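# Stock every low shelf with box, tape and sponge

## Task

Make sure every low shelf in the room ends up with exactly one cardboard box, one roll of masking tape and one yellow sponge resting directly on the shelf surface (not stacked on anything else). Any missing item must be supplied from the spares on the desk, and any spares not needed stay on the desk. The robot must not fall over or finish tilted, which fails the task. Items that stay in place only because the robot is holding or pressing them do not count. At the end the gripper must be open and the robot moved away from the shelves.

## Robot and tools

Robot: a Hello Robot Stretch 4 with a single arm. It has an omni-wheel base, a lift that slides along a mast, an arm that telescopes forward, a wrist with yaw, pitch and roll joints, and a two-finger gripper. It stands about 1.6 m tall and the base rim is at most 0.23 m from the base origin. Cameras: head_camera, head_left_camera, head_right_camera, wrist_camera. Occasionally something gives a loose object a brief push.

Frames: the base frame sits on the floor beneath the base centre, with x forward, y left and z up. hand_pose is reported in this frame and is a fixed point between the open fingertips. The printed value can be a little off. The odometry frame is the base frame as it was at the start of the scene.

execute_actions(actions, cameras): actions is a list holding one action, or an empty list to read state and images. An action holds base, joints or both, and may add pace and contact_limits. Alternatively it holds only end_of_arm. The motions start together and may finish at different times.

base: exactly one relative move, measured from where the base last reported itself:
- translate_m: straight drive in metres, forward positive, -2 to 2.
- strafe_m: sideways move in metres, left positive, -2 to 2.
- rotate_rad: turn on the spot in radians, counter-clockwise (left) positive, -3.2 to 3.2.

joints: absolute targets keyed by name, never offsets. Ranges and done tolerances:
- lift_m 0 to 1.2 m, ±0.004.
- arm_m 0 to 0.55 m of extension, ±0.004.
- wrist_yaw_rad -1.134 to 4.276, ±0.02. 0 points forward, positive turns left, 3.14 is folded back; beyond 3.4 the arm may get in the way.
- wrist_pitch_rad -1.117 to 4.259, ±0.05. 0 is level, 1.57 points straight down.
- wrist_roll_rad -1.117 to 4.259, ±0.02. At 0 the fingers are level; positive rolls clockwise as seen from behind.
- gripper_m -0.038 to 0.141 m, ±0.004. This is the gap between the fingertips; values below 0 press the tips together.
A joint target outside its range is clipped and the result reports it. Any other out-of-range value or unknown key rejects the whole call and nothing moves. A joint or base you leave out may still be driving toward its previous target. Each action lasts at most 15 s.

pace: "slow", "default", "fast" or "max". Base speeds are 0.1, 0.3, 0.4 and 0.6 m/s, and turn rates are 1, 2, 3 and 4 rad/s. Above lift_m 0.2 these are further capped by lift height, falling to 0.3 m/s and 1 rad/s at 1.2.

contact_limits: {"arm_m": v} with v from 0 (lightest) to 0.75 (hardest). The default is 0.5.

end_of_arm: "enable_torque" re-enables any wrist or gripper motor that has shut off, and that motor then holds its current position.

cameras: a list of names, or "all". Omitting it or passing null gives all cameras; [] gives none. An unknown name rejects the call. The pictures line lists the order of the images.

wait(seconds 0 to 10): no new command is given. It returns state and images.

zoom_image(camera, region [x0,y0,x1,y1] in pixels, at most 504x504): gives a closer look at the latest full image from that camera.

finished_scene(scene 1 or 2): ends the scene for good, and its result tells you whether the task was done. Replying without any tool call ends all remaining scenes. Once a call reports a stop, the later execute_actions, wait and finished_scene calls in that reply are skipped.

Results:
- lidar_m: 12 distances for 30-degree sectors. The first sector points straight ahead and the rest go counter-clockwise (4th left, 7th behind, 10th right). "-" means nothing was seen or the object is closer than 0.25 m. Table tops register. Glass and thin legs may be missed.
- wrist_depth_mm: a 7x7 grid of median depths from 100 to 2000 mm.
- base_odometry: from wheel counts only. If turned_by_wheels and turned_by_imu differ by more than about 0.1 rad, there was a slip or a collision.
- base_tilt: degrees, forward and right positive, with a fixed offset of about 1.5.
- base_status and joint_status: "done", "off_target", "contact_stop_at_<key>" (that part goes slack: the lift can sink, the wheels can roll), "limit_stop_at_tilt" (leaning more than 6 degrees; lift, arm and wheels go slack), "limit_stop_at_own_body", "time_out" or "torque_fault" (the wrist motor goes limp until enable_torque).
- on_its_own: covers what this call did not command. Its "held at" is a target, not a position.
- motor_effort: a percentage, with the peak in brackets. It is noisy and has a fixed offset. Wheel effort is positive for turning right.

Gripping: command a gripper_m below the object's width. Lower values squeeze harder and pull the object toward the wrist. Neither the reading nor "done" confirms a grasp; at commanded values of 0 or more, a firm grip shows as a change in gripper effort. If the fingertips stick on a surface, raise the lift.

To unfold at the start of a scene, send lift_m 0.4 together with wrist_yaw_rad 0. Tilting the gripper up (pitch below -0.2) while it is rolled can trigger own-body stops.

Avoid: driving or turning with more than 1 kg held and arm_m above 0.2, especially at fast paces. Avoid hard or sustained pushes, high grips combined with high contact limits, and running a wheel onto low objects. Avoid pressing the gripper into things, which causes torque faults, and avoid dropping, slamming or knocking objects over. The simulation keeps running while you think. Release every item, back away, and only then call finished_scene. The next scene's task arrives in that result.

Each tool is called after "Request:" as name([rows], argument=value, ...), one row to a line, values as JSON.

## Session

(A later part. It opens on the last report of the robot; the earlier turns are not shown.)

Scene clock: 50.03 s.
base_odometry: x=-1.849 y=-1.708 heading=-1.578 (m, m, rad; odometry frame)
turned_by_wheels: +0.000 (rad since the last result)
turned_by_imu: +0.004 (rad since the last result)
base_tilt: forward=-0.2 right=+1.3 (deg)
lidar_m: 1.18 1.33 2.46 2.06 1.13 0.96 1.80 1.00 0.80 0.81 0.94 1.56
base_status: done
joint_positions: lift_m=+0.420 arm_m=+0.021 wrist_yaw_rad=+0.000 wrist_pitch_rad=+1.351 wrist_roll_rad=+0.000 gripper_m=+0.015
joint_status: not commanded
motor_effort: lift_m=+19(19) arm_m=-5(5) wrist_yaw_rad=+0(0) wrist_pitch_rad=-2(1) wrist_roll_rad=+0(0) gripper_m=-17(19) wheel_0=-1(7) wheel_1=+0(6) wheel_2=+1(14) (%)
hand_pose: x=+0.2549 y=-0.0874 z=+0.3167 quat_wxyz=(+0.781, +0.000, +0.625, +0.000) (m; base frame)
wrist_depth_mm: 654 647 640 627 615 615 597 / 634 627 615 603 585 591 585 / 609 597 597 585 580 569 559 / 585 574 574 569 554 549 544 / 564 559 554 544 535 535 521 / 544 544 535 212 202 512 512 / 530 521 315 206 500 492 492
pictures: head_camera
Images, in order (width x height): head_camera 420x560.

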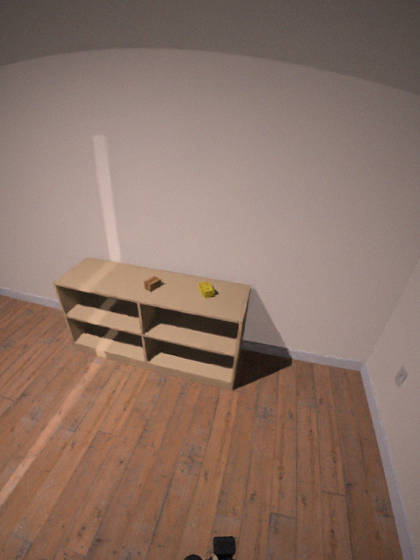

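Request:
execute_actions([
  {"base":{"rotate_rad":0.45},"pace":"max"},
], cameras=[])

Request:
execute_actions([
  {"base":{"translate_m":0.9},"joints":{"lift_m":0.8,"arm_m":0.2},"pace":"max"},
], cameras=["head_camera","wrist_camera"])

Scene clock: 51.50 s.
base_odometry: x=-1.849 y=-1.708 heading=-1.128 (m, m, rad; odometry frame)
turned_by_wheels: +0.450 (rad since the last result)
turned_by_imu: +0.462 (rad since the last result)
base_tilt: forward=-0.2 right=+1.3 (deg)
lidar_m: 1.31 2.47 2.39 1.22 0.97 2.04 1.04 0.82 0.82 0.91 1.48 1.18
base_status: done
joint_positions: lift_m=+0.420 arm_m=+0.021 wrist_yaw_rad=+0.000 wrist_pitch_rad=+1.351 wrist_roll_rad=+0.000 gripper_m=+0.015
joint_status: not commanded
motor_effort: lift_m=+19(19) arm_m=-5(5) wrist_yaw_rad=+0(1) wrist_pitch_rad=-2(2) wrist_roll_rad=+0(0) gripper_m=-16(20) wheel_0=-1(7) wheel_1=+1(10) wheel_2=+1(10) (%)
hand_pose: x=+0.2549 y=-0.0874 z=+0.3167 quat_wxyz=(+0.781, +0.000, +0.625, +0.000) (m; base frame)
wrist_depth_mm: 661 640 640 627 615 609 609 / 634 627 615 603 597 591 574 / 609 597 597 580 574 569 564 / 580 569 569 564 559 549 544 / 564 564 549 539 544 535 521 / 544 539 535 212 202 512 512 / 525 525 315 206 500 500 492
pictures: none
No camera images: the call's "cameras" was empty. Leave "cameras" out to get every camera's image.

Scene clock: 54.77 s.
base_odometry: x=-1.463 y=-2.522 heading=-1.128 (m, m, rad; odometry frame)
turned_by_wheels: +0.000 (rad since the last result)
turned_by_imu: +0.001 (rad since the last result)
base_tilt: forward=-0.2 right=+1.3 (deg)
lidar_m: 0.56 1.53 1.90 2.04 1.65 1.65 1.76 1.42 1.40 0.60 0.50 0.49
base_status: done
joint_positions: lift_m=+0.800 arm_m=+0.199 wrist_yaw_rad=+0.000 wrist_pitch_rad=+1.351 wrist_roll_rad=+0.000 gripper_m=+0.015
joint_status: all done
motor_effort: lift_m=+21(25) arm_m=+5(9) wrist_yaw_rad=+0(1) wrist_pitch_rad=-1(2) wrist_roll_rad=+0(0) gripper_m=-19(20) wheel_0=+0(4) wheel_1=-1(6) wheel_2=+0(14) (%)
hand_pose: x=+0.4330 y=-0.0874 z=+0.6966 quat_wxyz=(+0.781, +0.000, +0.625, +0.000) (m; base frame)
wrist_depth_mm: 1118 1078 373 364 357 353 347 / 1078 1060 654 353 349 342 336 / 1025 991 991 615 334 329 327 / 976 976 960 878 591 320 314 / 946 931 931 917 732 394 304 / 917 904 891 213 202 549 535 / 891 891 854 206 831 798 525
pictures: head_camera, wrist_camera
camera_calibration (this result's frames):
wrist_camera: T_world_to_cam=[[-0.0214263, -0.998574, -0.0488865, -0.0347838], [-0.96874, 0.0328244, -0.245898, 0.661373], [0.247152, 0.0420896, -0.968062, 0.798119], [0, 0, 0, 1]] pos_world=[0.442696, -0.0900359, 0.933559]
Images, in order (width x height): head_camera 420x560, wrist_camera 616x392.

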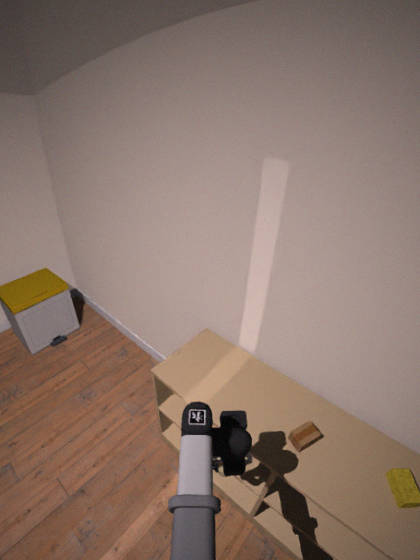

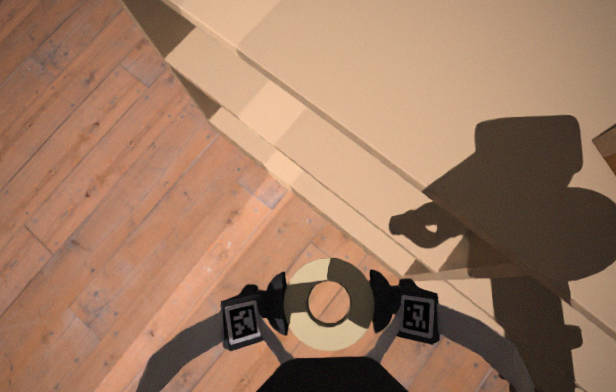

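Request:
execute_actions([
  {"joints":{"lift_m":0.755,"arm_m":0.545},"pace":"fast"},
], cameras=["wrist_camera"])

Scene clock: 56.70 s.
base_odometry: x=-1.463 y=-2.522 heading=-1.128 (m, m, rad; odometry frame)
turned_by_wheels: +0.000 (rad since the last result)
turned_by_imu: +0.000 (rad since the last result)
base_tilt: forward=-0.2 right=+1.3 (deg)
lidar_m: 0.56 1.55 1.90 2.05 1.66 1.65 1.77 1.40 1.38 0.60 0.50 0.48
base_status: not commanded
joint_positions: lift_m=+0.755 arm_m=+0.544 wrist_yaw_rad=+0.000 wrist_pitch_rad=+1.350 wrist_roll_rad=+0.000 gripper_m=+0.015
joint_status: all done
motor_effort: lift_m=+17(20) arm_m=+6(9) wrist_yaw_rad=-1(1) wrist_pitch_rad=-1(2) wrist_roll_rad=+0(0) gripper_m=-18(20) wheel_0=-1(1) wheel_1=-1(1) wheel_2=+1(1) (%)
hand_pose: x=+0.7780 y=-0.0874 z=+0.6519 quat_wxyz=(+0.781, +0.000, +0.625, +0.000) (m; base frame)
wrist_depth_mm: 1042 325 315 309 306 300 267 / 1008 310 304 298 294 293 291 / 303 296 293 290 285 279 279 / 290 286 282 279 277 272 270 / 279 274 272 271 266 265 260 / 274 266 263 211 202 255 253 / 854 259 255 206 249 246 245
pictures: wrist_camera
camera_calibration (this result's frames):
wrist_camera: T_world_to_cam=[[-0.0211489, -0.99858, -0.0488876, -0.0297753], [-0.968701, 0.0325638, -0.246087, 0.984709], [0.24733, 0.042153, -0.968014, 0.669408], [0, 0, 0, 1]] pos_world=[0.787694, -0.0900165, 0.888865]
Images, in order (width x height): wrist_camera 616x392.

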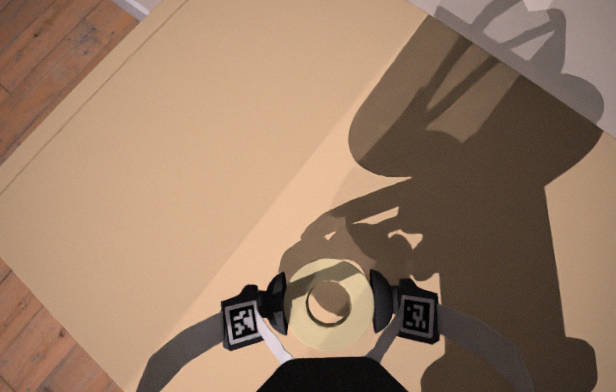

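Need depth ≈260: lower by 0.018.

Request:
execute_actions([
  {"joints":{"lift_m":0.737}},
], cameras=[])

Request:
execute_actions([
  {"joints":{"gripper_m":0.09}},
], cameras=["wrist_camera"])

Scene clock: 58.17 s.
base_odometry: x=-1.463 y=-2.522 heading=-1.128 (m, m, rad; odometry frame)
turned_by_wheels: +0.000 (rad since the last result)
turned_by_imu: +0.000 (rad since the last result)
base_tilt: forward=-0.2 right=+1.3 (deg)
lidar_m: 0.57 1.53 1.92 2.05 1.66 1.66 1.77 1.41 1.40 0.61 0.49 0.48
base_status: not commanded
joint_positions: lift_m=+0.737 arm_m=+0.544 wrist_yaw_rad=+0.000 wrist_pitch_rad=+1.350 wrist_roll_rad=+0.000 gripper_m=+0.015
joint_status: all done
motor_effort: lift_m=+17(17) arm_m=+6(6) wrist_yaw_rad=-1(1) wrist_pitch_rad=-1(0) wrist_roll_rad=+0(0) gripper_m=-19(15) wheel_0=+0(1) wheel_1=-1(1) wheel_2=+1(1) (%)
hand_pose: x=+0.7780 y=-0.0874 z=+0.6339 quat_wxyz=(+0.781, +0.000, +0.625, +0.000) (m; base frame)
wrist_depth_mm: 1008 298 297 290 286 282 266 / 991 289 283 279 276 272 271 / 281 278 273 271 265 262 260 / 272 267 265 262 257 254 251 / 263 257 255 252 250 245 244 / 256 250 246 212 202 238 236 / 831 241 237 206 233 229 229
pictures: none
No camera images: the call's "cameras" was empty. Leave "cameras" out to get every camera's image.

Scene clock: 59.73 s.
base_odometry: x=-1.463 y=-2.522 heading=-1.128 (m, m, rad; odometry frame)
turned_by_wheels: +0.000 (rad since the last result)
turned_by_imu: +0.000 (rad since the last result)
base_tilt: forward=-0.2 right=+1.3 (deg)
lidar_m: 0.56 1.56 1.92 2.05 1.68 1.66 1.76 1.40 1.39 0.62 0.50 0.49
base_status: not commanded
joint_positions: lift_m=+0.737 arm_m=+0.544 wrist_yaw_rad=+0.000 wrist_pitch_rad=+1.350 wrist_roll_rad=+0.000 gripper_m=+0.090
joint_status: all done
motor_effort: lift_m=+17(17) arm_m=+5(6) wrist_yaw_rad=-1(1) wrist_pitch_rad=-3(1) wrist_roll_rad=+0(0) gripper_m=-3(14) wheel_0=+0(0) wheel_1=-1(1) wheel_2=+1(1) (%)
hand_pose: x=+0.7780 y=-0.0874 z=+0.6339 quat_wxyz=(+0.781, +0.000, +0.625, +0.000) (m; base frame)
wrist_depth_mm: 1025 300 296 291 286 283 268 / 976 290 283 278 276 272 270 / 282 278 273 270 267 264 260 / 272 268 263 262 257 254 252 / 262 258 255 252 249 246 244 / 254 251 216 237 218 236 236 / 831 241 237 163 233 230 231
pictures: wrist_camera
camera_calibration (this result's frames):
wrist_camera: T_world_to_cam=[[-0.0211488, -0.99858, -0.0488876, -0.0306531], [-0.968701, 0.0325637, -0.246087, 0.980293], [0.24733, 0.042153, -0.968014, 0.652028], [0, 0, 0, 1]] pos_world=[0.787696, -0.0900165, 0.870912]
Images, in order (width x height): wrist_camera 616x392.

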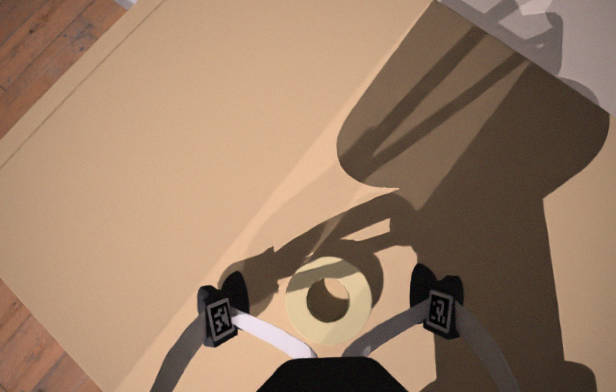

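Request:
execute_actions([
  {"base":{"translate_m":-0.9},"joints":{"lift_m":0.78,"arm_m":0.02},"pace":"max"},
], cameras=["head_camera"])

Request:
execute_actions([
  {"base":{"rotate_rad":-0.45},"joints":{"lift_m":0.5},"pace":"max"},
], cameras=["head_camera"])

Scene clock: 63.80 s.
base_odometry: x=-1.849 y=-1.708 heading=-1.128 (m, m, rad; odometry frame)
turned_by_wheels: +0.000 (rad since the last result)
turned_by_imu: -0.003 (rad since the last result)
base_tilt: forward=-0.2 right=+1.3 (deg)
lidar_m: 1.33 2.49 2.42 1.16 0.96 2.07 1.05 0.83 0.80 0.91 1.49 1.17
base_status: done
joint_positions: lift_m=+0.780 arm_m=+0.021 wrist_yaw_rad=+0.000 wrist_pitch_rad=+1.351 wrist_roll_rad=+0.000 gripper_m=+0.090
joint_status: all done
motor_effort: lift_m=+21(24) arm_m=-5(7) wrist_yaw_rad=+1(1) wrist_pitch_rad=-2(2) wrist_roll_rad=+0(0) gripper_m=-2(0) wheel_0=+0(9) wheel_1=+1(4) wheel_2=-1(12) (%)
hand_pose: x=+0.2548 y=-0.0874 z=+0.6766 quat_wxyz=(+0.780, +0.000, +0.625, +0.000) (m; base frame)
wrist_depth_mm: 1078 1078 1060 1042 1025 1008 1008 / 1060 1025 1008 991 991 976 960 / 1008 991 976 976 946 931 917 / 960 960 960 946 917 904 891 / 931 917 904 891 891 878 866 / 917 891 216 878 854 842 842 / 878 854 654 163 831 809 820
pictures: head_camera
Images, in order (width x height): head_camera 420x560.

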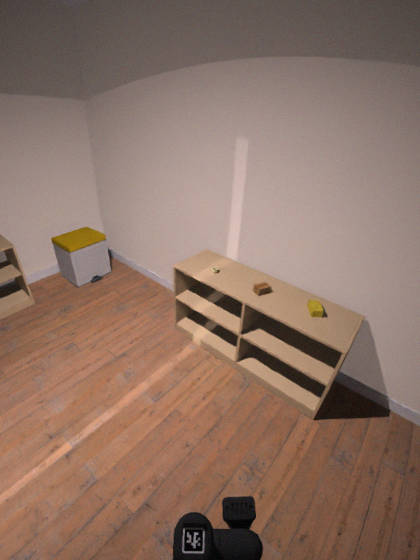

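Scene clock: 65.13 s.
base_odometry: x=-1.848 y=-1.708 heading=-1.578 (m, m, rad; odometry frame)
turned_by_wheels: -0.450 (rad since the last result)
turned_by_imu: -0.462 (rad since the last result)
base_tilt: forward=-0.2 right=+1.3 (deg)
lidar_m: 1.19 1.37 2.48 2.05 1.13 0.98 1.79 1.00 0.82 0.81 0.92 1.58
base_status: done
joint_positions: lift_m=+0.500 arm_m=+0.021 wrist_yaw_rad=+0.000 wrist_pitch_rad=+1.351 wrist_roll_rad=+0.000 gripper_m=+0.090
joint_status: all done
motor_effort: lift_m=+18(19) arm_m=-5(5) wrist_yaw_rad=+0(0) wrist_pitch_rad=+0(2) wrist_roll_rad=+0(0) gripper_m=+0(1) wheel_0=+0(8) wheel_1=+0(6) wheel_2=-1(6) (%)
hand_pose: x=+0.2549 y=-0.0874 z=+0.3968 quat_wxyz=(+0.781, +0.000, +0.625, +0.000) (m; base frame)
wrist_depth_mm: 759 750 741 723 715 691 691 / 723 707 707 691 699 676 661 / 691 676 676 668 661 654 647 / 668 668 654 647 640 621 621 / 647 640 627 627 615 609 597 / 627 621 216 603 597 585 585 / 603 597 389 163 574 574 574
pictures: head_camera
Images, in order (width x height): head_camera 420x560.

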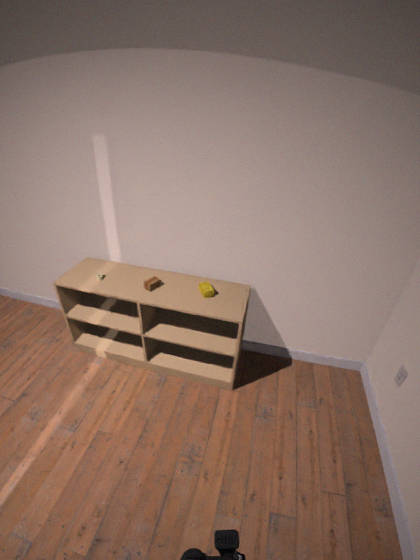

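Request:
execute_actions([
  {"base":{"translate_m":-2.0},"joints":{"lift_m":0.42},"pace":"max"},
], cameras=[])

Request:
execute_actions([
  {"base":{"strafe_m":2.0},"joints":{"lift_m":0.6,"gripper_m":0.13},"pace":"max"},
], cameras=[])

Request:
execute_actions([
  {"base":{"rotate_rad":1.553},"joints":{"lift_m":0.97},"pace":"max"},
], cameras=["head_camera"])

Scene clock: 70.80 s.
base_odometry: x=-1.834 y=+0.292 heading=-1.578 (m, m, rad; odometry frame)
turned_by_wheels: +0.000 (rad since the last result)
turned_by_imu: -0.005 (rad since the last result)
base_tilt: forward=-0.2 right=+1.3 (deg)
lidar_m: 3.20 0.78 1.01 1.65 0.94 0.92 0.75 0.42 0.31 0.33 0.41 0.72
base_status: done
joint_positions: lift_m=+0.420 arm_m=+0.021 wrist_yaw_rad=+0.000 wrist_pitch_rad=+1.350 wrist_roll_rad=+0.000 gripper_m=+0.090
joint_status: all done
motor_effort: lift_m=+18(19) arm_m=-5(5) wrist_yaw_rad=+0(1) wrist_pitch_rad=-2(2) wrist_roll_rad=+0(0) gripper_m=+2(0) wheel_0=+1(6) wheel_1=+2(6) wheel_2=+0(14) (%)
hand_pose: x=+0.2549 y=-0.0874 z=+0.3168 quat_wxyz=(+0.781, +0.000, +0.625, +0.000) (m; base frame)
wrist_depth_mm: 647 640 640 621 621 609 615 / 627 627 609 609 591 591 585 / 615 597 585 585 574 569 564 / 585 580 569 564 559 554 544 / 564 559 554 544 539 535 525 / 549 544 216 530 525 517 512 / 525 525 320 163 500 492 496
pictures: none
No camera images: the call's "cameras" was empty. Leave "cameras" out to get every camera's image.

Scene clock: 75.93 s.
base_odometry: x=+0.166 y=+0.278 heading=-1.578 (m, m, rad; odometry frame)
turned_by_wheels: +0.000 (rad since the last result)
turned_by_imu: -0.001 (rad since the last result)
base_tilt: forward=-0.2 right=+1.3 (deg)
lidar_m: 0.97 0.71 0.59 0.58 0.65 0.72 0.58 0.41 0.62 2.32 1.19 0.96
base_status: done
joint_positions: lift_m=+0.600 arm_m=+0.021 wrist_yaw_rad=+0.000 wrist_pitch_rad=+1.351 wrist_roll_rad=+0.000 gripper_m=+0.130
joint_status: all done
motor_effort: lift_m=+19(25) arm_m=-5(5) wrist_yaw_rad=-1(0) wrist_pitch_rad=-1(2) wrist_roll_rad=+0(0) gripper_m=+2(2) wheel_0=+2(12) wheel_1=+1(11) wheel_2=+0(2) (%)
hand_pose: x=+0.2549 y=-0.0874 z=+0.4967 quat_wxyz=(+0.781, +0.000, +0.625, +0.000) (m; base frame)
wrist_depth_mm: 866 842 842 820 820 809 798 / 831 820 809 798 798 788 778 / 798 809 778 778 768 768 741 / 788 768 759 750 741 732 723 / 750 741 741 723 715 707 699 / 723 723 220 707 691 200 683 / 699 691 484 151 668 661 654
pictures: none
No camera images: the call's "cameras" was empty. Leave "cameras" out to get every camera's image.

Scene clock: 77.70 s.
base_odometry: x=+0.166 y=+0.278 heading=-0.024 (m, m, rad; odometry frame)
turned_by_wheels: +1.553 (rad since the last result)
turned_by_imu: +1.594 (rad since the last result)
base_tilt: forward=-0.2 right=+1.3 (deg)
lidar_m: 0.59 0.65 0.71 0.60 0.38 0.61 2.28 1.15 0.97 0.97 0.72 0.59
base_status: done
joint_positions: lift_m=+0.970 arm_m=+0.021 wrist_yaw_rad=+0.000 wrist_pitch_rad=+1.350 wrist_roll_rad=+0.000 gripper_m=+0.130
joint_status: all done
motor_effort: lift_m=+20(24) arm_m=-5(5) wrist_yaw_rad=+0(1) wrist_pitch_rad=-1(1) wrist_roll_rad=+0(0) gripper_m=+1(1) wheel_0=-1(3) wheel_1=+1(6) wheel_2=+2(10) (%)
hand_pose: x=+0.2549 y=-0.0874 z=+0.8666 quat_wxyz=(+0.781, +0.000, +0.625, +0.000) (m; base frame)
wrist_depth_mm: 878 1205 1255 1229 1229 866 433 / 891 1205 1255 1205 1205 1160 1138 / 931 1182 1205 1160 1138 1118 1138 / 1008 1160 1160 1098 1118 1118 1098 / 1042 1118 1118 1078 1078 1078 1025 / 1042 1078 220 1042 1060 200 1025 / 1060 1060 831 151 1008 991 976
pictures: head_camera
Images, in order (width x height): head_camera 420x560.

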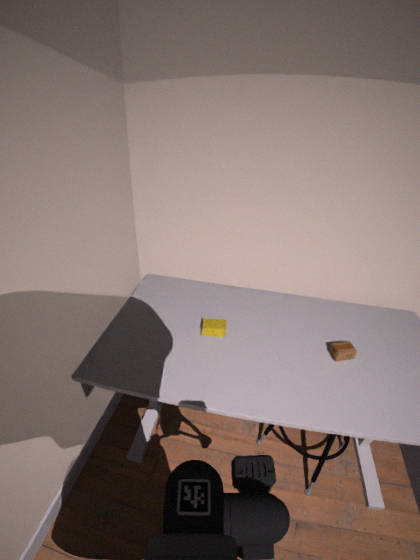

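Request:
execute_actions([
  {"base":{"translate_m":0.27},"joints":{"arm_m":0.44,"wrist_yaw_rad":1.57,"wrist_pitch_rad":1.65},"pace":"max"},
], cameras=["head_camera","wrist_camera"])

Scene clock: 80.27 s.
base_odometry: x=+0.436 y=+0.271 heading=-0.025 (m, m, rad; odometry frame)
turned_by_wheels: +0.000 (rad since the last result)
turned_by_imu: +0.000 (rad since the last result)
base_tilt: forward=-0.2 right=+1.3 (deg)
lidar_m: 0.33 0.37 0.59 0.65 0.62 0.59 2.57 1.24 1.04 0.77 0.38 0.32
base_status: done
joint_positions: lift_m=+0.970 arm_m=+0.439 wrist_yaw_rad=+1.570 wrist_pitch_rad=+1.650 wrist_roll_rad=+0.000 gripper_m=+0.130
joint_status: all done
motor_effort: lift_m=+20(20) arm_m=+5(6) wrist_yaw_rad=+1(7) wrist_pitch_rad=+1(5) wrist_roll_rad=+1(0) gripper_m=+2(1) wheel_0=-1(5) wheel_1=-2(3) wheel_2=+0(11) (%)
hand_pose: x=+0.6973 y=-0.0229 z=+0.8605 quat_wxyz=(+0.480, -0.519, +0.520, +0.480) (m; base frame)
wrist_depth_mm: 364 357 353 349 345 342 336 / 364 357 355 353 347 343 340 / 368 366 357 355 353 347 343 / 370 368 364 362 355 353 347 / 377 377 366 359 357 355 349 / 382 377 220 320 320 200 355 / 389 379 373 151 370 364 355
pictures: head_camera, wrist_camera
camera_calibration (this result's frames):
wrist_camera: T_world_to_cam=[[0.998539, -0.0358931, -0.0404044, -0.653197], [-0.0338313, -0.998146, 0.050605, 0.0250123], [-0.0421459, -0.0491641, -0.997901, 1.11414], [0, 0, 0, 1]] pos_world=[0.700044, 0.056296, 1.08414]
Images, in order (width x height): head_camera 420x560, wrist_camera 616x392.

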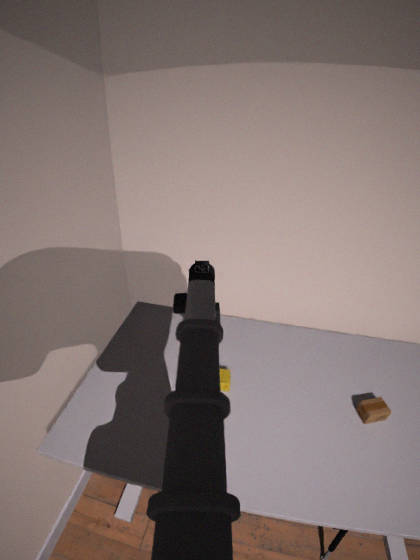

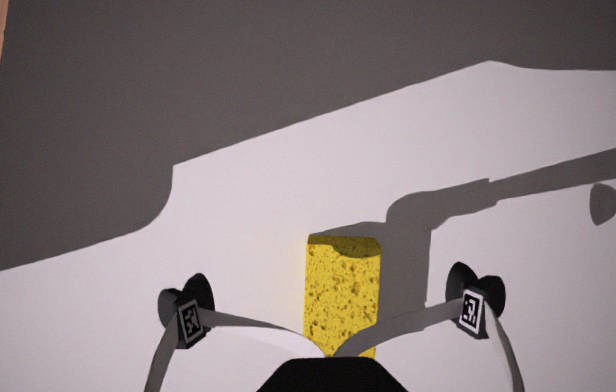

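Request:
execute_actions([
  {"joints":{"arm_m":0.452,"wrist_yaw_rad":1.5,"wrist_pitch_rad":1.75,"lift_m":0.86,"gripper_m":0.11},"pace":"fast"},
], cameras=["head_right_camera","wrist_camera"])

Scene clock: 81.90 s.
base_odometry: x=+0.436 y=+0.271 heading=-0.025 (m, m, rad; odometry frame)
turned_by_wheels: +0.000 (rad since the last result)
turned_by_imu: +0.000 (rad since the last result)
base_tilt: forward=-0.2 right=+1.3 (deg)
lidar_m: 0.31 0.34 0.60 0.64 0.65 0.59 2.57 1.24 1.04 0.75 0.41 0.30
base_status: not commanded
joint_positions: lift_m=+0.860 arm_m=+0.451 wrist_yaw_rad=+1.500 wrist_pitch_rad=+1.749 wrist_roll_rad=+0.000 gripper_m=+0.110
joint_status: all done
motor_effort: lift_m=+17(19) arm_m=+6(5) wrist_yaw_rad=-1(4) wrist_pitch_rad=+3(3) wrist_roll_rad=+1(0) gripper_m=-1(2) wheel_0=-1(1) wheel_1=-1(2) wheel_2=+0(0) (%)
hand_pose: x=+0.7055 y=-0.0572 z=+0.7545 quat_wxyz=(+0.469, -0.523, +0.561, +0.437) (m; base frame)
wrist_depth_mm: 237 236 233 230 229 226 224 / 243 241 238 235 232 230 229 / 249 249 245 242 239 236 235 / 255 253 250 247 244 242 240 / 264 259 256 208 247 249 245 / 271 267 215 213 211 215 252 / 278 273 270 163 262 259 259
pictures: head_right_camera, wrist_camera
camera_calibration (this result's frames):
wrist_camera: T_world_to_cam=[[0.993374, -0.108897, -0.03675, -0.670161], [-0.102285, -0.983475, 0.149384, -0.0290338], [-0.0524101, -0.144635, -0.988096, 1.00137], [0, 0, 0, 1]] pos_world=[0.715233, 0.0433007, 0.969158]
Images, in order (width x height): head_right_camera 420x672, wrist_camera 616x392.

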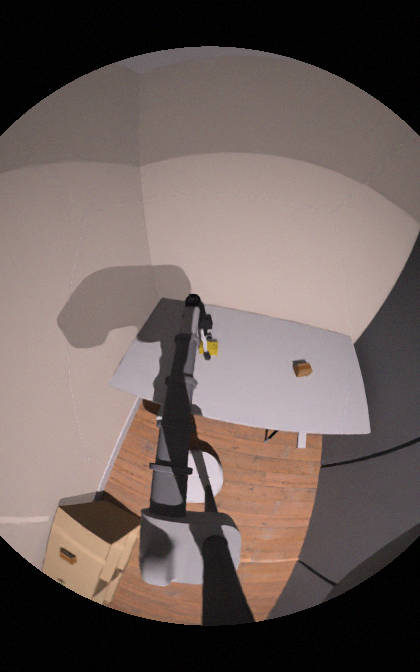

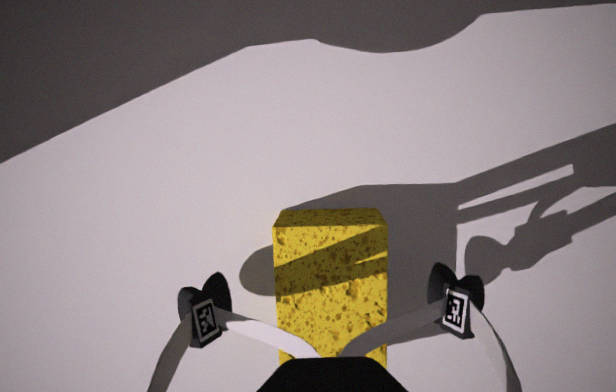

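Request:
execute_actions([
  {"joints":{"lift_m":0.852,"gripper_m":0.025}},
], cameras=["wrist_camera"])

Scene clock: 83.83 s.
base_odometry: x=+0.436 y=+0.271 heading=-0.025 (m, m, rad; odometry frame)
turned_by_wheels: +0.000 (rad since the last result)
turned_by_imu: +0.000 (rad since the last result)
base_tilt: forward=-0.2 right=+1.3 (deg)
lidar_m: 0.33 0.36 0.59 0.65 0.64 0.58 2.56 1.23 1.02 0.75 0.40 0.31
base_status: not commanded
joint_positions: lift_m=+0.852 arm_m=+0.451 wrist_yaw_rad=+1.500 wrist_pitch_rad=+1.749 wrist_roll_rad=+0.000 gripper_m=+0.025
joint_status: all done
motor_effort: lift_m=+17(16) arm_m=+6(6) wrist_yaw_rad=-1(1) wrist_pitch_rad=+2(2) wrist_roll_rad=+0(0) gripper_m=-18(20) wheel_0=-1(1) wheel_1=-1(1) wheel_2=+0(0) (%)
hand_pose: x=+0.7055 y=-0.0572 z=+0.7465 quat_wxyz=(+0.469, -0.523, +0.561, +0.437) (m; base frame)
wrist_depth_mm: 231 227 226 224 220 219 216 / 236 233 230 229 226 224 222 / 241 239 236 234 231 229 226 / 248 245 242 237 237 235 232 / 254 250 249 189 239 239 237 / 260 258 210 193 190 245 245 / 268 263 262 195 254 252 250
pictures: wrist_camera
camera_calibration (this result's frames):
wrist_camera: T_world_to_cam=[[0.993374, -0.108897, -0.03675, -0.670457], [-0.102285, -0.983475, 0.149384, -0.0278388], [-0.0524101, -0.144635, -0.988096, 0.993466], [0, 0, 0, 1]] pos_world=[0.715234, 0.0433007, 0.961159]
Images, in order (width x height): wrist_camera 616x392.

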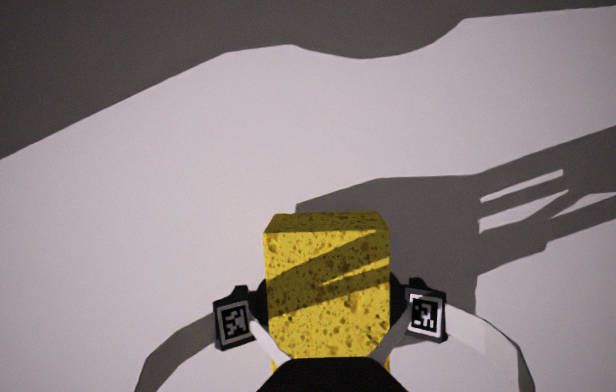

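Request:
execute_actions([
  {"base":{"translate_m":-0.3},"joints":{"lift_m":0.88,"arm_m":0.02},"pace":"max"},
], cameras=["wrist_camera"])

Request:
execute_actions([
  {"base":{"translate_m":-1.97},"joints":{"lift_m":0.48,"wrist_yaw_rad":0},"pace":"max"},
], cameras=["head_right_camera","wrist_camera"])

Scene clock: 86.50 s.
base_odometry: x=+0.136 y=+0.278 heading=-0.024 (m, m, rad; odometry frame)
turned_by_wheels: +0.000 (rad since the last result)
turned_by_imu: +0.000 (rad since the last result)
base_tilt: forward=-0.2 right=+1.3 (deg)
lidar_m: 0.61 0.71 0.73 0.51 0.41 0.62 2.27 1.18 0.98 0.94 0.75 0.60
base_status: done
joint_positions: lift_m=+0.880 arm_m=+0.021 wrist_yaw_rad=+1.500 wrist_pitch_rad=+1.749 wrist_roll_rad=+0.000 gripper_m=+0.025
joint_status: all done
motor_effort: lift_m=+21(23) arm_m=-5(6) wrist_yaw_rad=-1(1) wrist_pitch_rad=+2(2) wrist_roll_rad=+0(0) gripper_m=-20(18) wheel_0=+1(7) wheel_1=+2(4) wheel_2=-1(11) (%)
hand_pose: x=+0.2755 y=-0.0573 z=+0.7742 quat_wxyz=(+0.469, -0.523, +0.561, +0.437) (m; base frame)
wrist_depth_mm: 946 960 931 931 917 917 904 / 991 976 768 946 946 946 904 / 991 768 759 960 960 931 946 / 1042 788 798 991 1008 991 960 / 508 1042 1008 189 1008 991 1008 / 1078 1078 212 193 191 1025 1008 / 1138 1098 1098 195 1078 946 1042
pictures: wrist_camera
camera_calibration (this result's frames):
wrist_camera: T_world_to_cam=[[0.993358, -0.109044, -0.0367471, -0.242233], [-0.102427, -0.983448, 0.14946, -0.0760154], [-0.0524365, -0.144703, -0.988085, 0.998273], [0, 0, 0, 1]] pos_world=[0.285183, 0.0432819, 0.988838]
Images, in order (width x height): wrist_camera 616x392.

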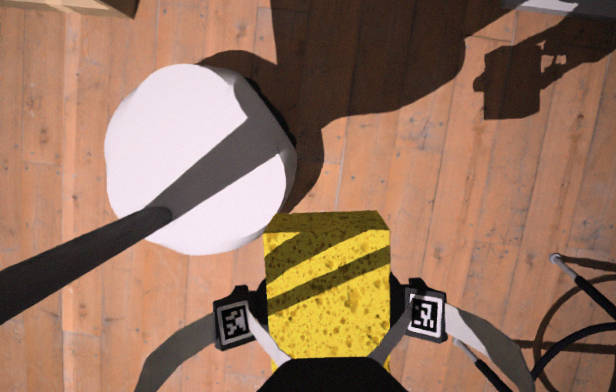

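Scene clock: 93.03 s.
base_odometry: x=-1.833 y=+0.327 heading=-0.025 (m, m, rad; odometry frame)
turned_by_wheels: +0.000 (rad since the last result)
turned_by_imu: -0.006 (rad since the last result)
base_tilt: forward=-0.3 right=+1.4 (deg)
lidar_m: 1.67 0.94 0.93 0.70 0.39 0.32 0.32 0.41 0.71 3.22 0.79 1.00
base_status: done
joint_positions: lift_m=+0.480 arm_m=+0.021 wrist_yaw_rad=+0.000 wrist_pitch_rad=+1.749 wrist_roll_rad=+0.000 gripper_m=+0.025
joint_status: all done
motor_effort: lift_m=+18(18) arm_m=-5(5) wrist_yaw_rad=+0(9) wrist_pitch_rad=+1(1) wrist_roll_rad=+0(0) gripper_m=-22(18) wheel_0=-1(4) wheel_1=+0(5) wheel_2=-2(11) (%)
hand_pose: x=+0.1406 y=-0.0874 z=+0.3744 quat_wxyz=(+0.641, +0.000, +0.767, +0.000) (m; base frame)
wrist_depth_mm: 564 559 554 544 549 544 535 / 585 580 574 564 559 554 554 / 597 591 585 580 564 569 564 / 609 609 384 375 580 585 580 / 634 394 392 189 389 603 591 / 640 407 211 193 191 615 615 / 661 415 413 195 404 627 621
pictures: head_right_camera, wrist_camera
camera_calibration (this result's frames):
wrist_camera: T_world_to_cam=[[-0.0385162, -0.998582, -0.0367442, -0.0589466], [-0.988197, 0.032608, 0.149677, 0.153527], [-0.148267, 0.0420755, -0.988052, 0.621613], [0, 0, 0, 1]] pos_world=[0.241609, -0.0900238, 0.58904]
Images, in order (width x height): head_right_camera 420x672, wrist_camera 616x392.

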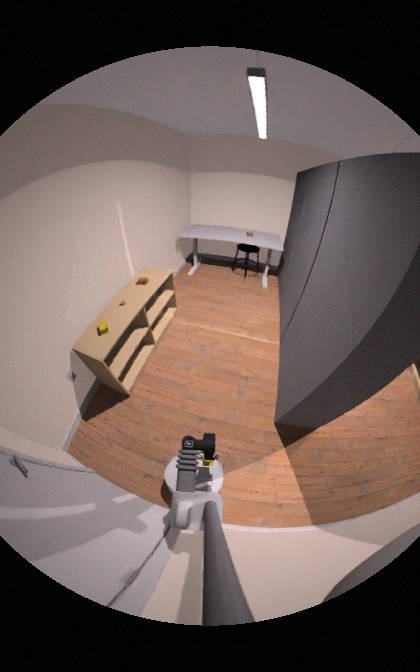

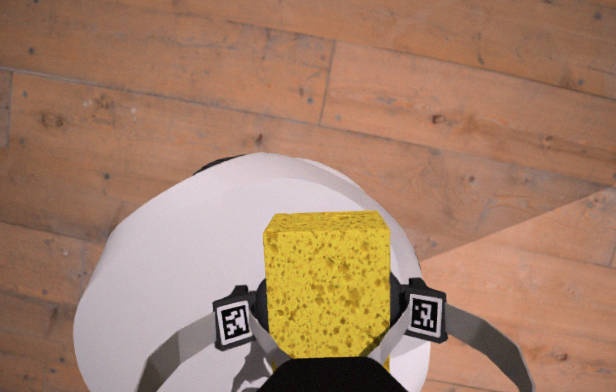

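Request:
execute_actions([
  {"base":{"rotate_rad":-0.11},"joints":{"lift_m":0.42},"pace":"max"},
], cameras=[])

Request:
execute_actions([
  {"base":{"strafe_m":-2.0},"pace":"max"},
], cameras=["head_camera"])

Scene clock: 94.13 s.
base_odometry: x=-1.833 y=+0.327 heading=-0.135 (m, m, rad; odometry frame)
turned_by_wheels: -0.110 (rad since the last result)
turned_by_imu: -0.113 (rad since the last result)
base_tilt: forward=-0.2 right=+1.3 (deg)
lidar_m: 2.56 1.01 0.89 1.02 0.44 0.33 0.32 0.38 0.60 2.45 0.78 0.86
base_status: done
joint_positions: lift_m=+0.420 arm_m=+0.021 wrist_yaw_rad=+0.000 wrist_pitch_rad=+1.750 wrist_roll_rad=+0.000 gripper_m=+0.025
joint_status: all done
motor_effort: lift_m=+18(17) arm_m=-5(5) wrist_yaw_rad=+0(1) wrist_pitch_rad=+1(2) wrist_roll_rad=+0(1) gripper_m=-18(18) wheel_0=+2(2) wheel_1=+0(5) wheel_2=+0(7) (%)
hand_pose: x=+0.1406 y=-0.0874 z=+0.3144 quat_wxyz=(+0.641, +0.000, +0.767, +0.000) (m; base frame)
wrist_depth_mm: 512 508 504 496 492 488 477 / 525 517 512 504 508 500 492 / 535 525 525 521 512 508 512 / 554 539 325 319 525 525 521 / 564 336 327 188 325 544 530 / 574 342 211 193 191 549 539 / 353 345 345 195 336 349 559
pictures: none
No camera images: the call's "cameras" was empty. Leave "cameras" out to get every camera's image.

Scene clock: 99.27 s.
base_odometry: x=-2.101 y=-1.655 heading=-0.134 (m, m, rad; odometry frame)
turned_by_wheels: +0.000 (rad since the last result)
turned_by_imu: +0.003 (rad since the last result)
base_tilt: forward=-0.2 right=+1.3 (deg)
lidar_m: 2.72 1.26 1.06 1.62 0.75 0.56 0.54 0.60 1.00 1.20 1.25 1.91
base_status: done
joint_positions: lift_m=+0.420 arm_m=+0.021 wrist_yaw_rad=+0.000 wrist_pitch_rad=+1.750 wrist_roll_rad=+0.000 gripper_m=+0.025
joint_status: not commanded
motor_effort: lift_m=+20(20) arm_m=-5(5) wrist_yaw_rad=+0(1) wrist_pitch_rad=+2(2) wrist_roll_rad=+0(1) gripper_m=-19(19) wheel_0=+0(9) wheel_1=+1(14) wheel_2=+1(2) (%)
hand_pose: x=+0.1405 y=-0.0874 z=+0.3143 quat_wxyz=(+0.641, +0.000, +0.767, +0.000) (m; base frame)
wrist_depth_mm: 512 504 496 492 492 484 484 / 521 521 508 512 500 496 492 / 530 525 521 521 512 517 508 / 554 539 325 320 525 530 517 / 559 334 327 189 327 539 530 / 569 340 212 193 191 544 549 / 355 347 345 195 338 349 559
pictures: head_camera
Images, in order (width x height): head_camera 420x560.

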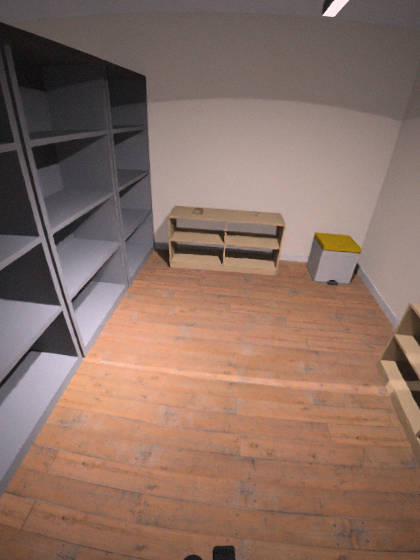

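Request:
execute_actions([
  {"base":{"translate_m":2.0},"joints":{"lift_m":0.79,"arm_m":0.3},"pace":"max"},
], cameras=["head_camera","wrist_camera"])

Scene clock: 104.80 s.
base_odometry: x=-0.119 y=-1.923 heading=-0.135 (m, m, rad; odometry frame)
turned_by_wheels: +0.000 (rad since the last result)
turned_by_imu: +0.004 (rad since the last result)
base_tilt: forward=-0.2 right=+1.3 (deg)
lidar_m: 0.70 0.77 0.75 0.73 0.81 1.26 2.57 1.83 1.52 1.77 0.94 0.73
base_status: done
joint_positions: lift_m=+0.790 arm_m=+0.299 wrist_yaw_rad=+0.000 wrist_pitch_rad=+1.750 wrist_roll_rad=+0.000 gripper_m=+0.025
joint_status: all done
motor_effort: lift_m=+20(24) arm_m=+5(8) wrist_yaw_rad=+0(1) wrist_pitch_rad=+0(2) wrist_roll_rad=+0(0) gripper_m=-16(20) wheel_0=-1(5) wheel_1=-1(5) wheel_2=-1(12) (%)
hand_pose: x=+0.4187 y=-0.0874 z=+0.6842 quat_wxyz=(+0.641, +0.000, +0.767, +0.000) (m; base frame)
wrist_depth_mm: 866 866 820 778 759 759 750 / 891 866 866 854 866 854 842 / 917 891 904 878 866 866 842 / 931 931 917 904 891 891 878 / 946 946 946 189 917 904 904 / 991 976 211 192 191 917 931 / 1008 991 750 195 960 946 946
pictures: head_camera, wrist_camera
camera_calibration (this result's frames):
wrist_camera: T_world_to_cam=[[-0.0385322, -0.998582, -0.0367457, -0.0368426], [-0.988191, 0.0326222, 0.149712, 0.381938], [-0.148301, 0.0420805, -0.988047, 0.96896], [0, 0, 0, 1]] pos_world=[0.519706, -0.0900244, 0.898843]
Images, in order (width x height): head_camera 420x560, wrist_camera 616x392.

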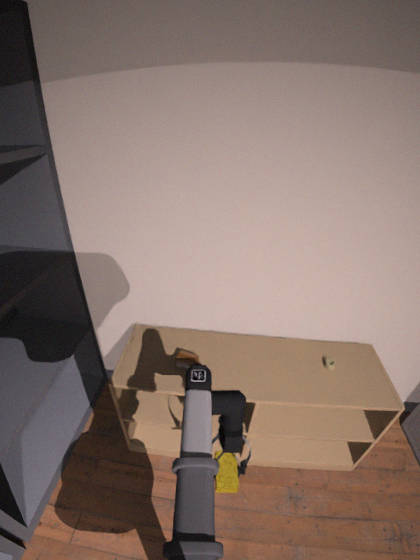

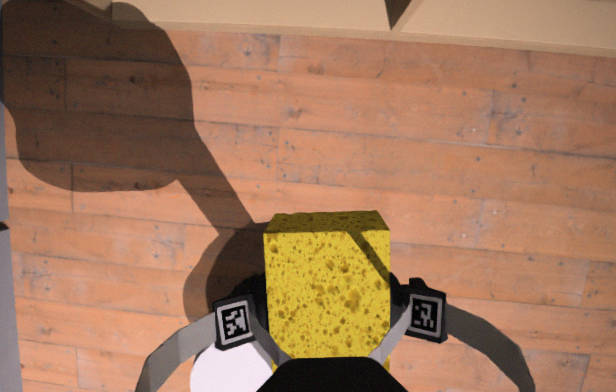

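Request:
execute_actions([
  {"base":{"rotate_rad":-0.15},"joints":{"arm_m":0.4},"pace":"max"},
], cameras=[])

Request:
execute_actions([
  {"base":{"translate_m":0.25},"joints":{"arm_m":0.53,"lift_m":0.775},"pace":"max"},
], cameras=["head_camera","wrist_camera"])

Scene clock: 106.10 s.
base_odometry: x=-0.119 y=-1.923 heading=-0.285 (m, m, rad; odometry frame)
turned_by_wheels: -0.150 (rad since the last result)
turned_by_imu: -0.154 (rad since the last result)
base_tilt: forward=-0.3 right=+1.3 (deg)
lidar_m: 0.70 0.72 0.78 0.73 0.76 1.04 2.61 2.14 1.49 1.66 1.36 0.75
base_status: done
joint_positions: lift_m=+0.790 arm_m=+0.399 wrist_yaw_rad=+0.000 wrist_pitch_rad=+1.750 wrist_roll_rad=+0.000 gripper_m=+0.025
joint_status: all done
motor_effort: lift_m=+20(20) arm_m=+6(1) wrist_yaw_rad=-1(1) wrist_pitch_rad=+2(2) wrist_roll_rad=+0(0) gripper_m=-20(19) wheel_0=+0(9) wheel_1=+0(6) wheel_2=-1(5) (%)
hand_pose: x=+0.5187 y=-0.0874 z=+0.6842 quat_wxyz=(+0.641, +0.000, +0.767, +0.000) (m; base frame)
wrist_depth_mm: 535 525 525 517 512 521 759 / 699 798 820 866 842 854 831 / 904 904 891 891 878 866 854 / 917 931 904 904 904 891 878 / 946 931 946 189 917 917 904 / 991 991 211 193 191 931 946 / 1025 991 768 196 976 960 946
pictures: none
No camera images: the call's "cameras" was empty. Leave "cameras" out to get every camera's image.

Scene clock: 108.07 s.
base_odometry: x=+0.121 y=-1.993 heading=-0.285 (m, m, rad; odometry frame)
turned_by_wheels: +0.000 (rad since the last result)
turned_by_imu: +0.000 (rad since the last result)
base_tilt: forward=-0.2 right=+1.3 (deg)
lidar_m: 0.45 0.48 0.62 0.73 0.78 1.07 2.86 2.11 1.59 1.78 0.72 0.51
base_status: done
joint_positions: lift_m=+0.775 arm_m=+0.529 wrist_yaw_rad=+0.000 wrist_pitch_rad=+1.750 wrist_roll_rad=+0.000 gripper_m=+0.025
joint_status: all done
motor_effort: lift_m=+18(18) arm_m=+5(8) wrist_yaw_rad=+0(1) wrist_pitch_rad=+1(1) wrist_roll_rad=+0(0) gripper_m=-16(16) wheel_0=+0(6) wheel_1=-1(5) wheel_2=+0(11) (%)
hand_pose: x=+0.6487 y=-0.0874 z=+0.6695 quat_wxyz=(+0.641, +0.000, +0.767, +0.000) (m; base frame)
wrist_depth_mm: 263 258 256 254 251 249 246 / 267 264 264 259 258 255 252 / 273 272 271 266 263 262 260 / 282 278 277 273 271 267 265 / 287 285 282 189 273 274 272 / 294 293 211 192 191 279 279 / 303 301 301 195 291 287 287
pictures: head_camera, wrist_camera
camera_calibration (this result's frames):
wrist_camera: T_world_to_cam=[[-0.0385082, -0.998583, -0.0367425, -0.0285433], [-0.98818, 0.0325953, 0.149796, 0.61134], [-0.148386, 0.0420765, -0.988034, 0.988517], [0, 0, 0, 1]] pos_world=[0.749697, -0.090023, 0.884063]
Images, in order (width x height): head_camera 420x560, wrist_camera 616x392.

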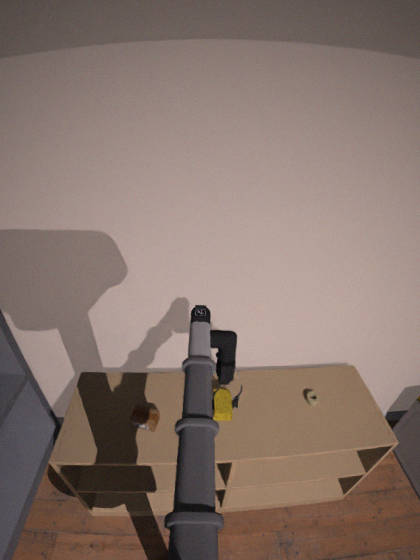

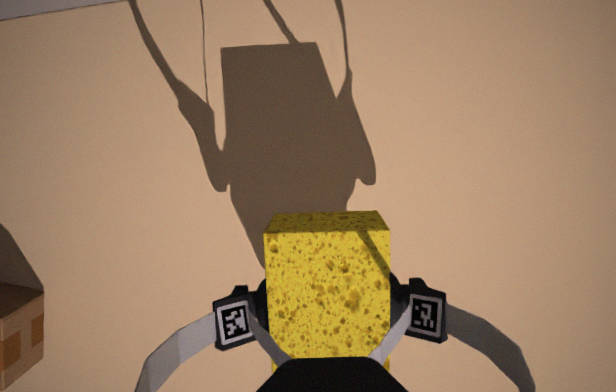

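Request:
execute_actions([
  {"joints":{"lift_m":0.743}},
], cameras=[])

Request:
execute_actions([
  {"joints":{"gripper_m":0.1}},
], cameras=["wrist_camera"])

Scene clock: 109.17 s.
base_odometry: x=+0.121 y=-1.993 heading=-0.285 (m, m, rad; odometry frame)
turned_by_wheels: +0.000 (rad since the last result)
turned_by_imu: +0.000 (rad since the last result)
base_tilt: forward=-0.3 right=+1.3 (deg)
lidar_m: 0.45 0.48 0.64 0.75 0.78 1.06 2.86 2.13 1.59 1.77 0.71 0.47
base_status: not commanded
joint_positions: lift_m=+0.743 arm_m=+0.529 wrist_yaw_rad=+0.000 wrist_pitch_rad=+1.750 wrist_roll_rad=+0.000 gripper_m=+0.025
joint_status: all done
motor_effort: lift_m=+17(16) arm_m=+5(6) wrist_yaw_rad=-1(0) wrist_pitch_rad=+0(2) wrist_roll_rad=+0(0) gripper_m=-17(19) wheel_0=+0(0) wheel_1=-1(1) wheel_2=+0(0) (%)
hand_pose: x=+0.6487 y=-0.0874 z=+0.6375 quat_wxyz=(+0.641, +0.000, +0.767, +0.000) (m; base frame)
wrist_depth_mm: 230 228 226 225 222 220 218 / 235 234 231 230 228 225 224 / 242 238 237 236 233 230 228 / 249 246 245 240 239 237 235 / 255 252 250 189 242 242 240 / 264 257 211 193 190 247 248 / 270 263 264 195 257 255 252
pictures: none
No camera images: the call's "cameras" was empty. Leave "cameras" out to get every camera's image.

Scene clock: 110.73 s.
base_odometry: x=+0.121 y=-1.993 heading=-0.285 (m, m, rad; odometry frame)
turned_by_wheels: +0.000 (rad since the last result)
turned_by_imu: +0.000 (rad since the last result)
base_tilt: forward=-0.2 right=+1.3 (deg)
lidar_m: 0.46 0.47 0.63 0.74 0.77 1.05 2.85 2.15 1.59 1.77 0.73 0.49
base_status: not commanded
joint_positions: lift_m=+0.743 arm_m=+0.529 wrist_yaw_rad=+0.000 wrist_pitch_rad=+1.750 wrist_roll_rad=+0.000 gripper_m=+0.100
joint_status: all done
motor_effort: lift_m=+17(17) arm_m=+6(5) wrist_yaw_rad=-1(1) wrist_pitch_rad=+1(1) wrist_roll_rad=+0(0) gripper_m=-2(18) wheel_0=+0(0) wheel_1=-1(1) wheel_2=+0(0) (%)
hand_pose: x=+0.6487 y=-0.0874 z=+0.6375 quat_wxyz=(+0.641, +0.000, +0.767, +0.000) (m; base frame)
wrist_depth_mm: 230 228 226 224 221 219 218 / 235 234 231 229 227 224 222 / 242 239 237 235 233 231 229 / 248 246 243 240 238 237 234 / 255 253 250 200 241 242 240 / 263 262 216 206 204 246 248 / 268 266 263 163 257 254 253
pictures: wrist_camera
camera_calibration (this result's frames):
wrist_camera: T_world_to_cam=[[-0.0385083, -0.998583, -0.0367424, -0.0297162], [-0.98818, 0.0325955, 0.149796, 0.616125], [-0.148386, 0.0420765, -0.988034, 0.956974], [0, 0, 0, 1]] pos_world=[0.749699, -0.090023, 0.852139]
Images, in order (width x height): wrist_camera 616x392.

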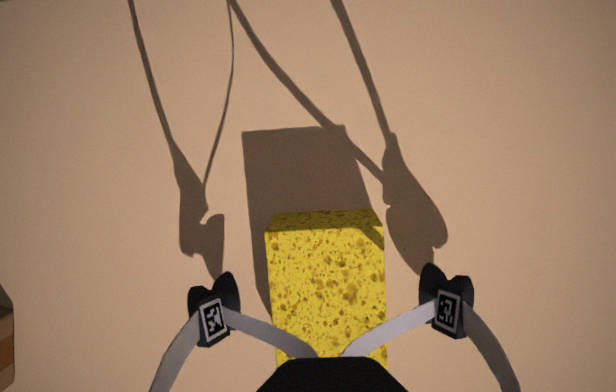

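Request:
execute_actions([
  {"base":{"translate_m":-0.2},"joints":{"lift_m":0.83,"arm_m":0.02},"pace":"max"},
], cameras=["head_camera","head_right_camera"])

Scene clock: 112.83 s.
base_odometry: x=-0.071 y=-1.937 heading=-0.285 (m, m, rad; odometry frame)
turned_by_wheels: +0.000 (rad since the last result)
turned_by_imu: -0.001 (rad since the last result)
base_tilt: forward=-0.3 right=+1.3 (deg)
lidar_m: 0.65 0.67 0.79 0.73 0.77 1.04 2.66 2.13 1.52 1.79 0.99 0.68
base_status: done
joint_positions: lift_m=+0.830 arm_m=+0.021 wrist_yaw_rad=+0.000 wrist_pitch_rad=+1.750 wrist_roll_rad=+0.000 gripper_m=+0.100
joint_status: all done
motor_effort: lift_m=+21(23) arm_m=-6(9) wrist_yaw_rad=+0(1) wrist_pitch_rad=+1(3) wrist_roll_rad=+0(0) gripper_m=-2(1) wheel_0=-1(9) wheel_1=+0(3) wheel_2=-1(10) (%)
hand_pose: x=+0.1405 y=-0.0874 z=+0.7243 quat_wxyz=(+0.641, +0.000, +0.768, +0.000) (m; base frame)
wrist_depth_mm: 917 891 891 878 866 866 842 / 917 931 931 931 891 904 878 / 946 931 946 917 904 904 904 / 976 976 741 732 946 931 904 / 991 976 759 741 960 946 946 / 1025 1025 216 768 759 976 976 / 1078 1060 1060 163 1008 1008 991
pictures: head_camera, head_right_camera
Images, in order (width x height): head_camera 420x560, head_right_camera 420x672.

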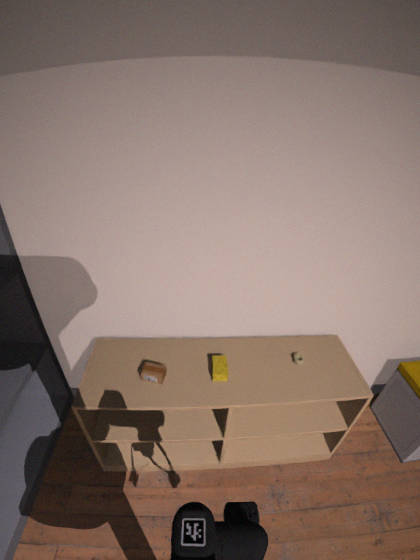

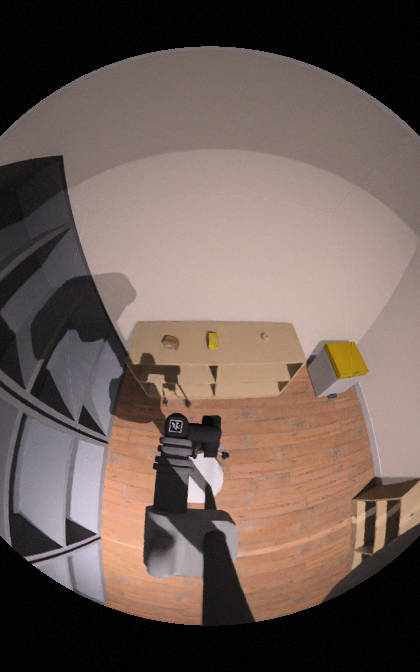

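Request:
execute_actions([
  {"base":{"rotate_rad":-1.0},"pace":"max"},
], cameras=["head_right_camera"])

Request:
zoom_image(camera="head_right_camera", region=[220, 250, 420, 450])

Scene clock: 114.73 s.
base_odometry: x=-0.071 y=-1.937 heading=-1.285 (m, m, rad; odometry frame)
turned_by_wheels: -1.000 (rad since the last result)
turned_by_imu: -1.026 (rad since the last result)
base_tilt: forward=-0.2 right=+1.3 (deg)
lidar_m: 0.98 0.69 0.65 0.68 0.78 0.75 0.79 1.08 2.60 1.99 1.51 1.79
base_status: done
joint_positions: lift_m=+0.830 arm_m=+0.021 wrist_yaw_rad=+0.000 wrist_pitch_rad=+1.750 wrist_roll_rad=+0.000 gripper_m=+0.100
joint_status: not commanded
motor_effort: lift_m=+20(20) arm_m=-6(6) wrist_yaw_rad=+0(0) wrist_pitch_rad=+1(1) wrist_roll_rad=+0(1) gripper_m=+3(2) wheel_0=+2(3) wheel_1=+0(7) wheel_2=+1(5) (%)
hand_pose: x=+0.1405 y=-0.0874 z=+0.7243 quat_wxyz=(+0.641, +0.000, +0.767, +0.000) (m; base frame)
wrist_depth_mm: 831 904 878 878 854 866 866 / 891 931 904 904 891 904 878 / 946 946 931 917 904 917 891 / 976 976 750 732 931 931 931 / 991 1025 759 750 960 946 960 / 1042 1025 216 768 768 976 960 / 1042 1042 1008 163 1025 991 1008
pictures: head_right_camera
Images, in order (width x height): head_right_camera 420x672.

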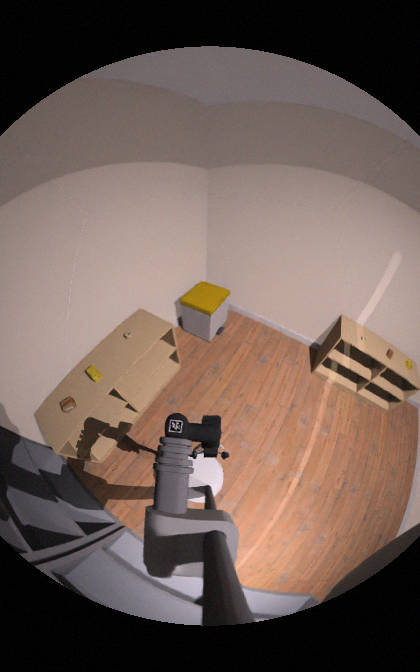

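Region (220, 250, 420, 450) of head_right_camera's 420x672 image, scaled by 2.520, with more detail than that image has.

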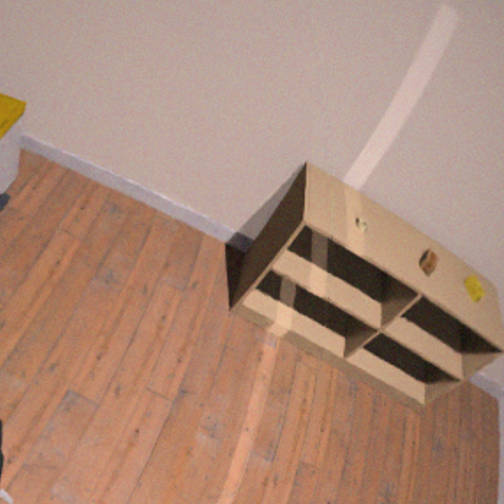

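Request:
finished_scene(scene=1)

The scene is finished: the task was done.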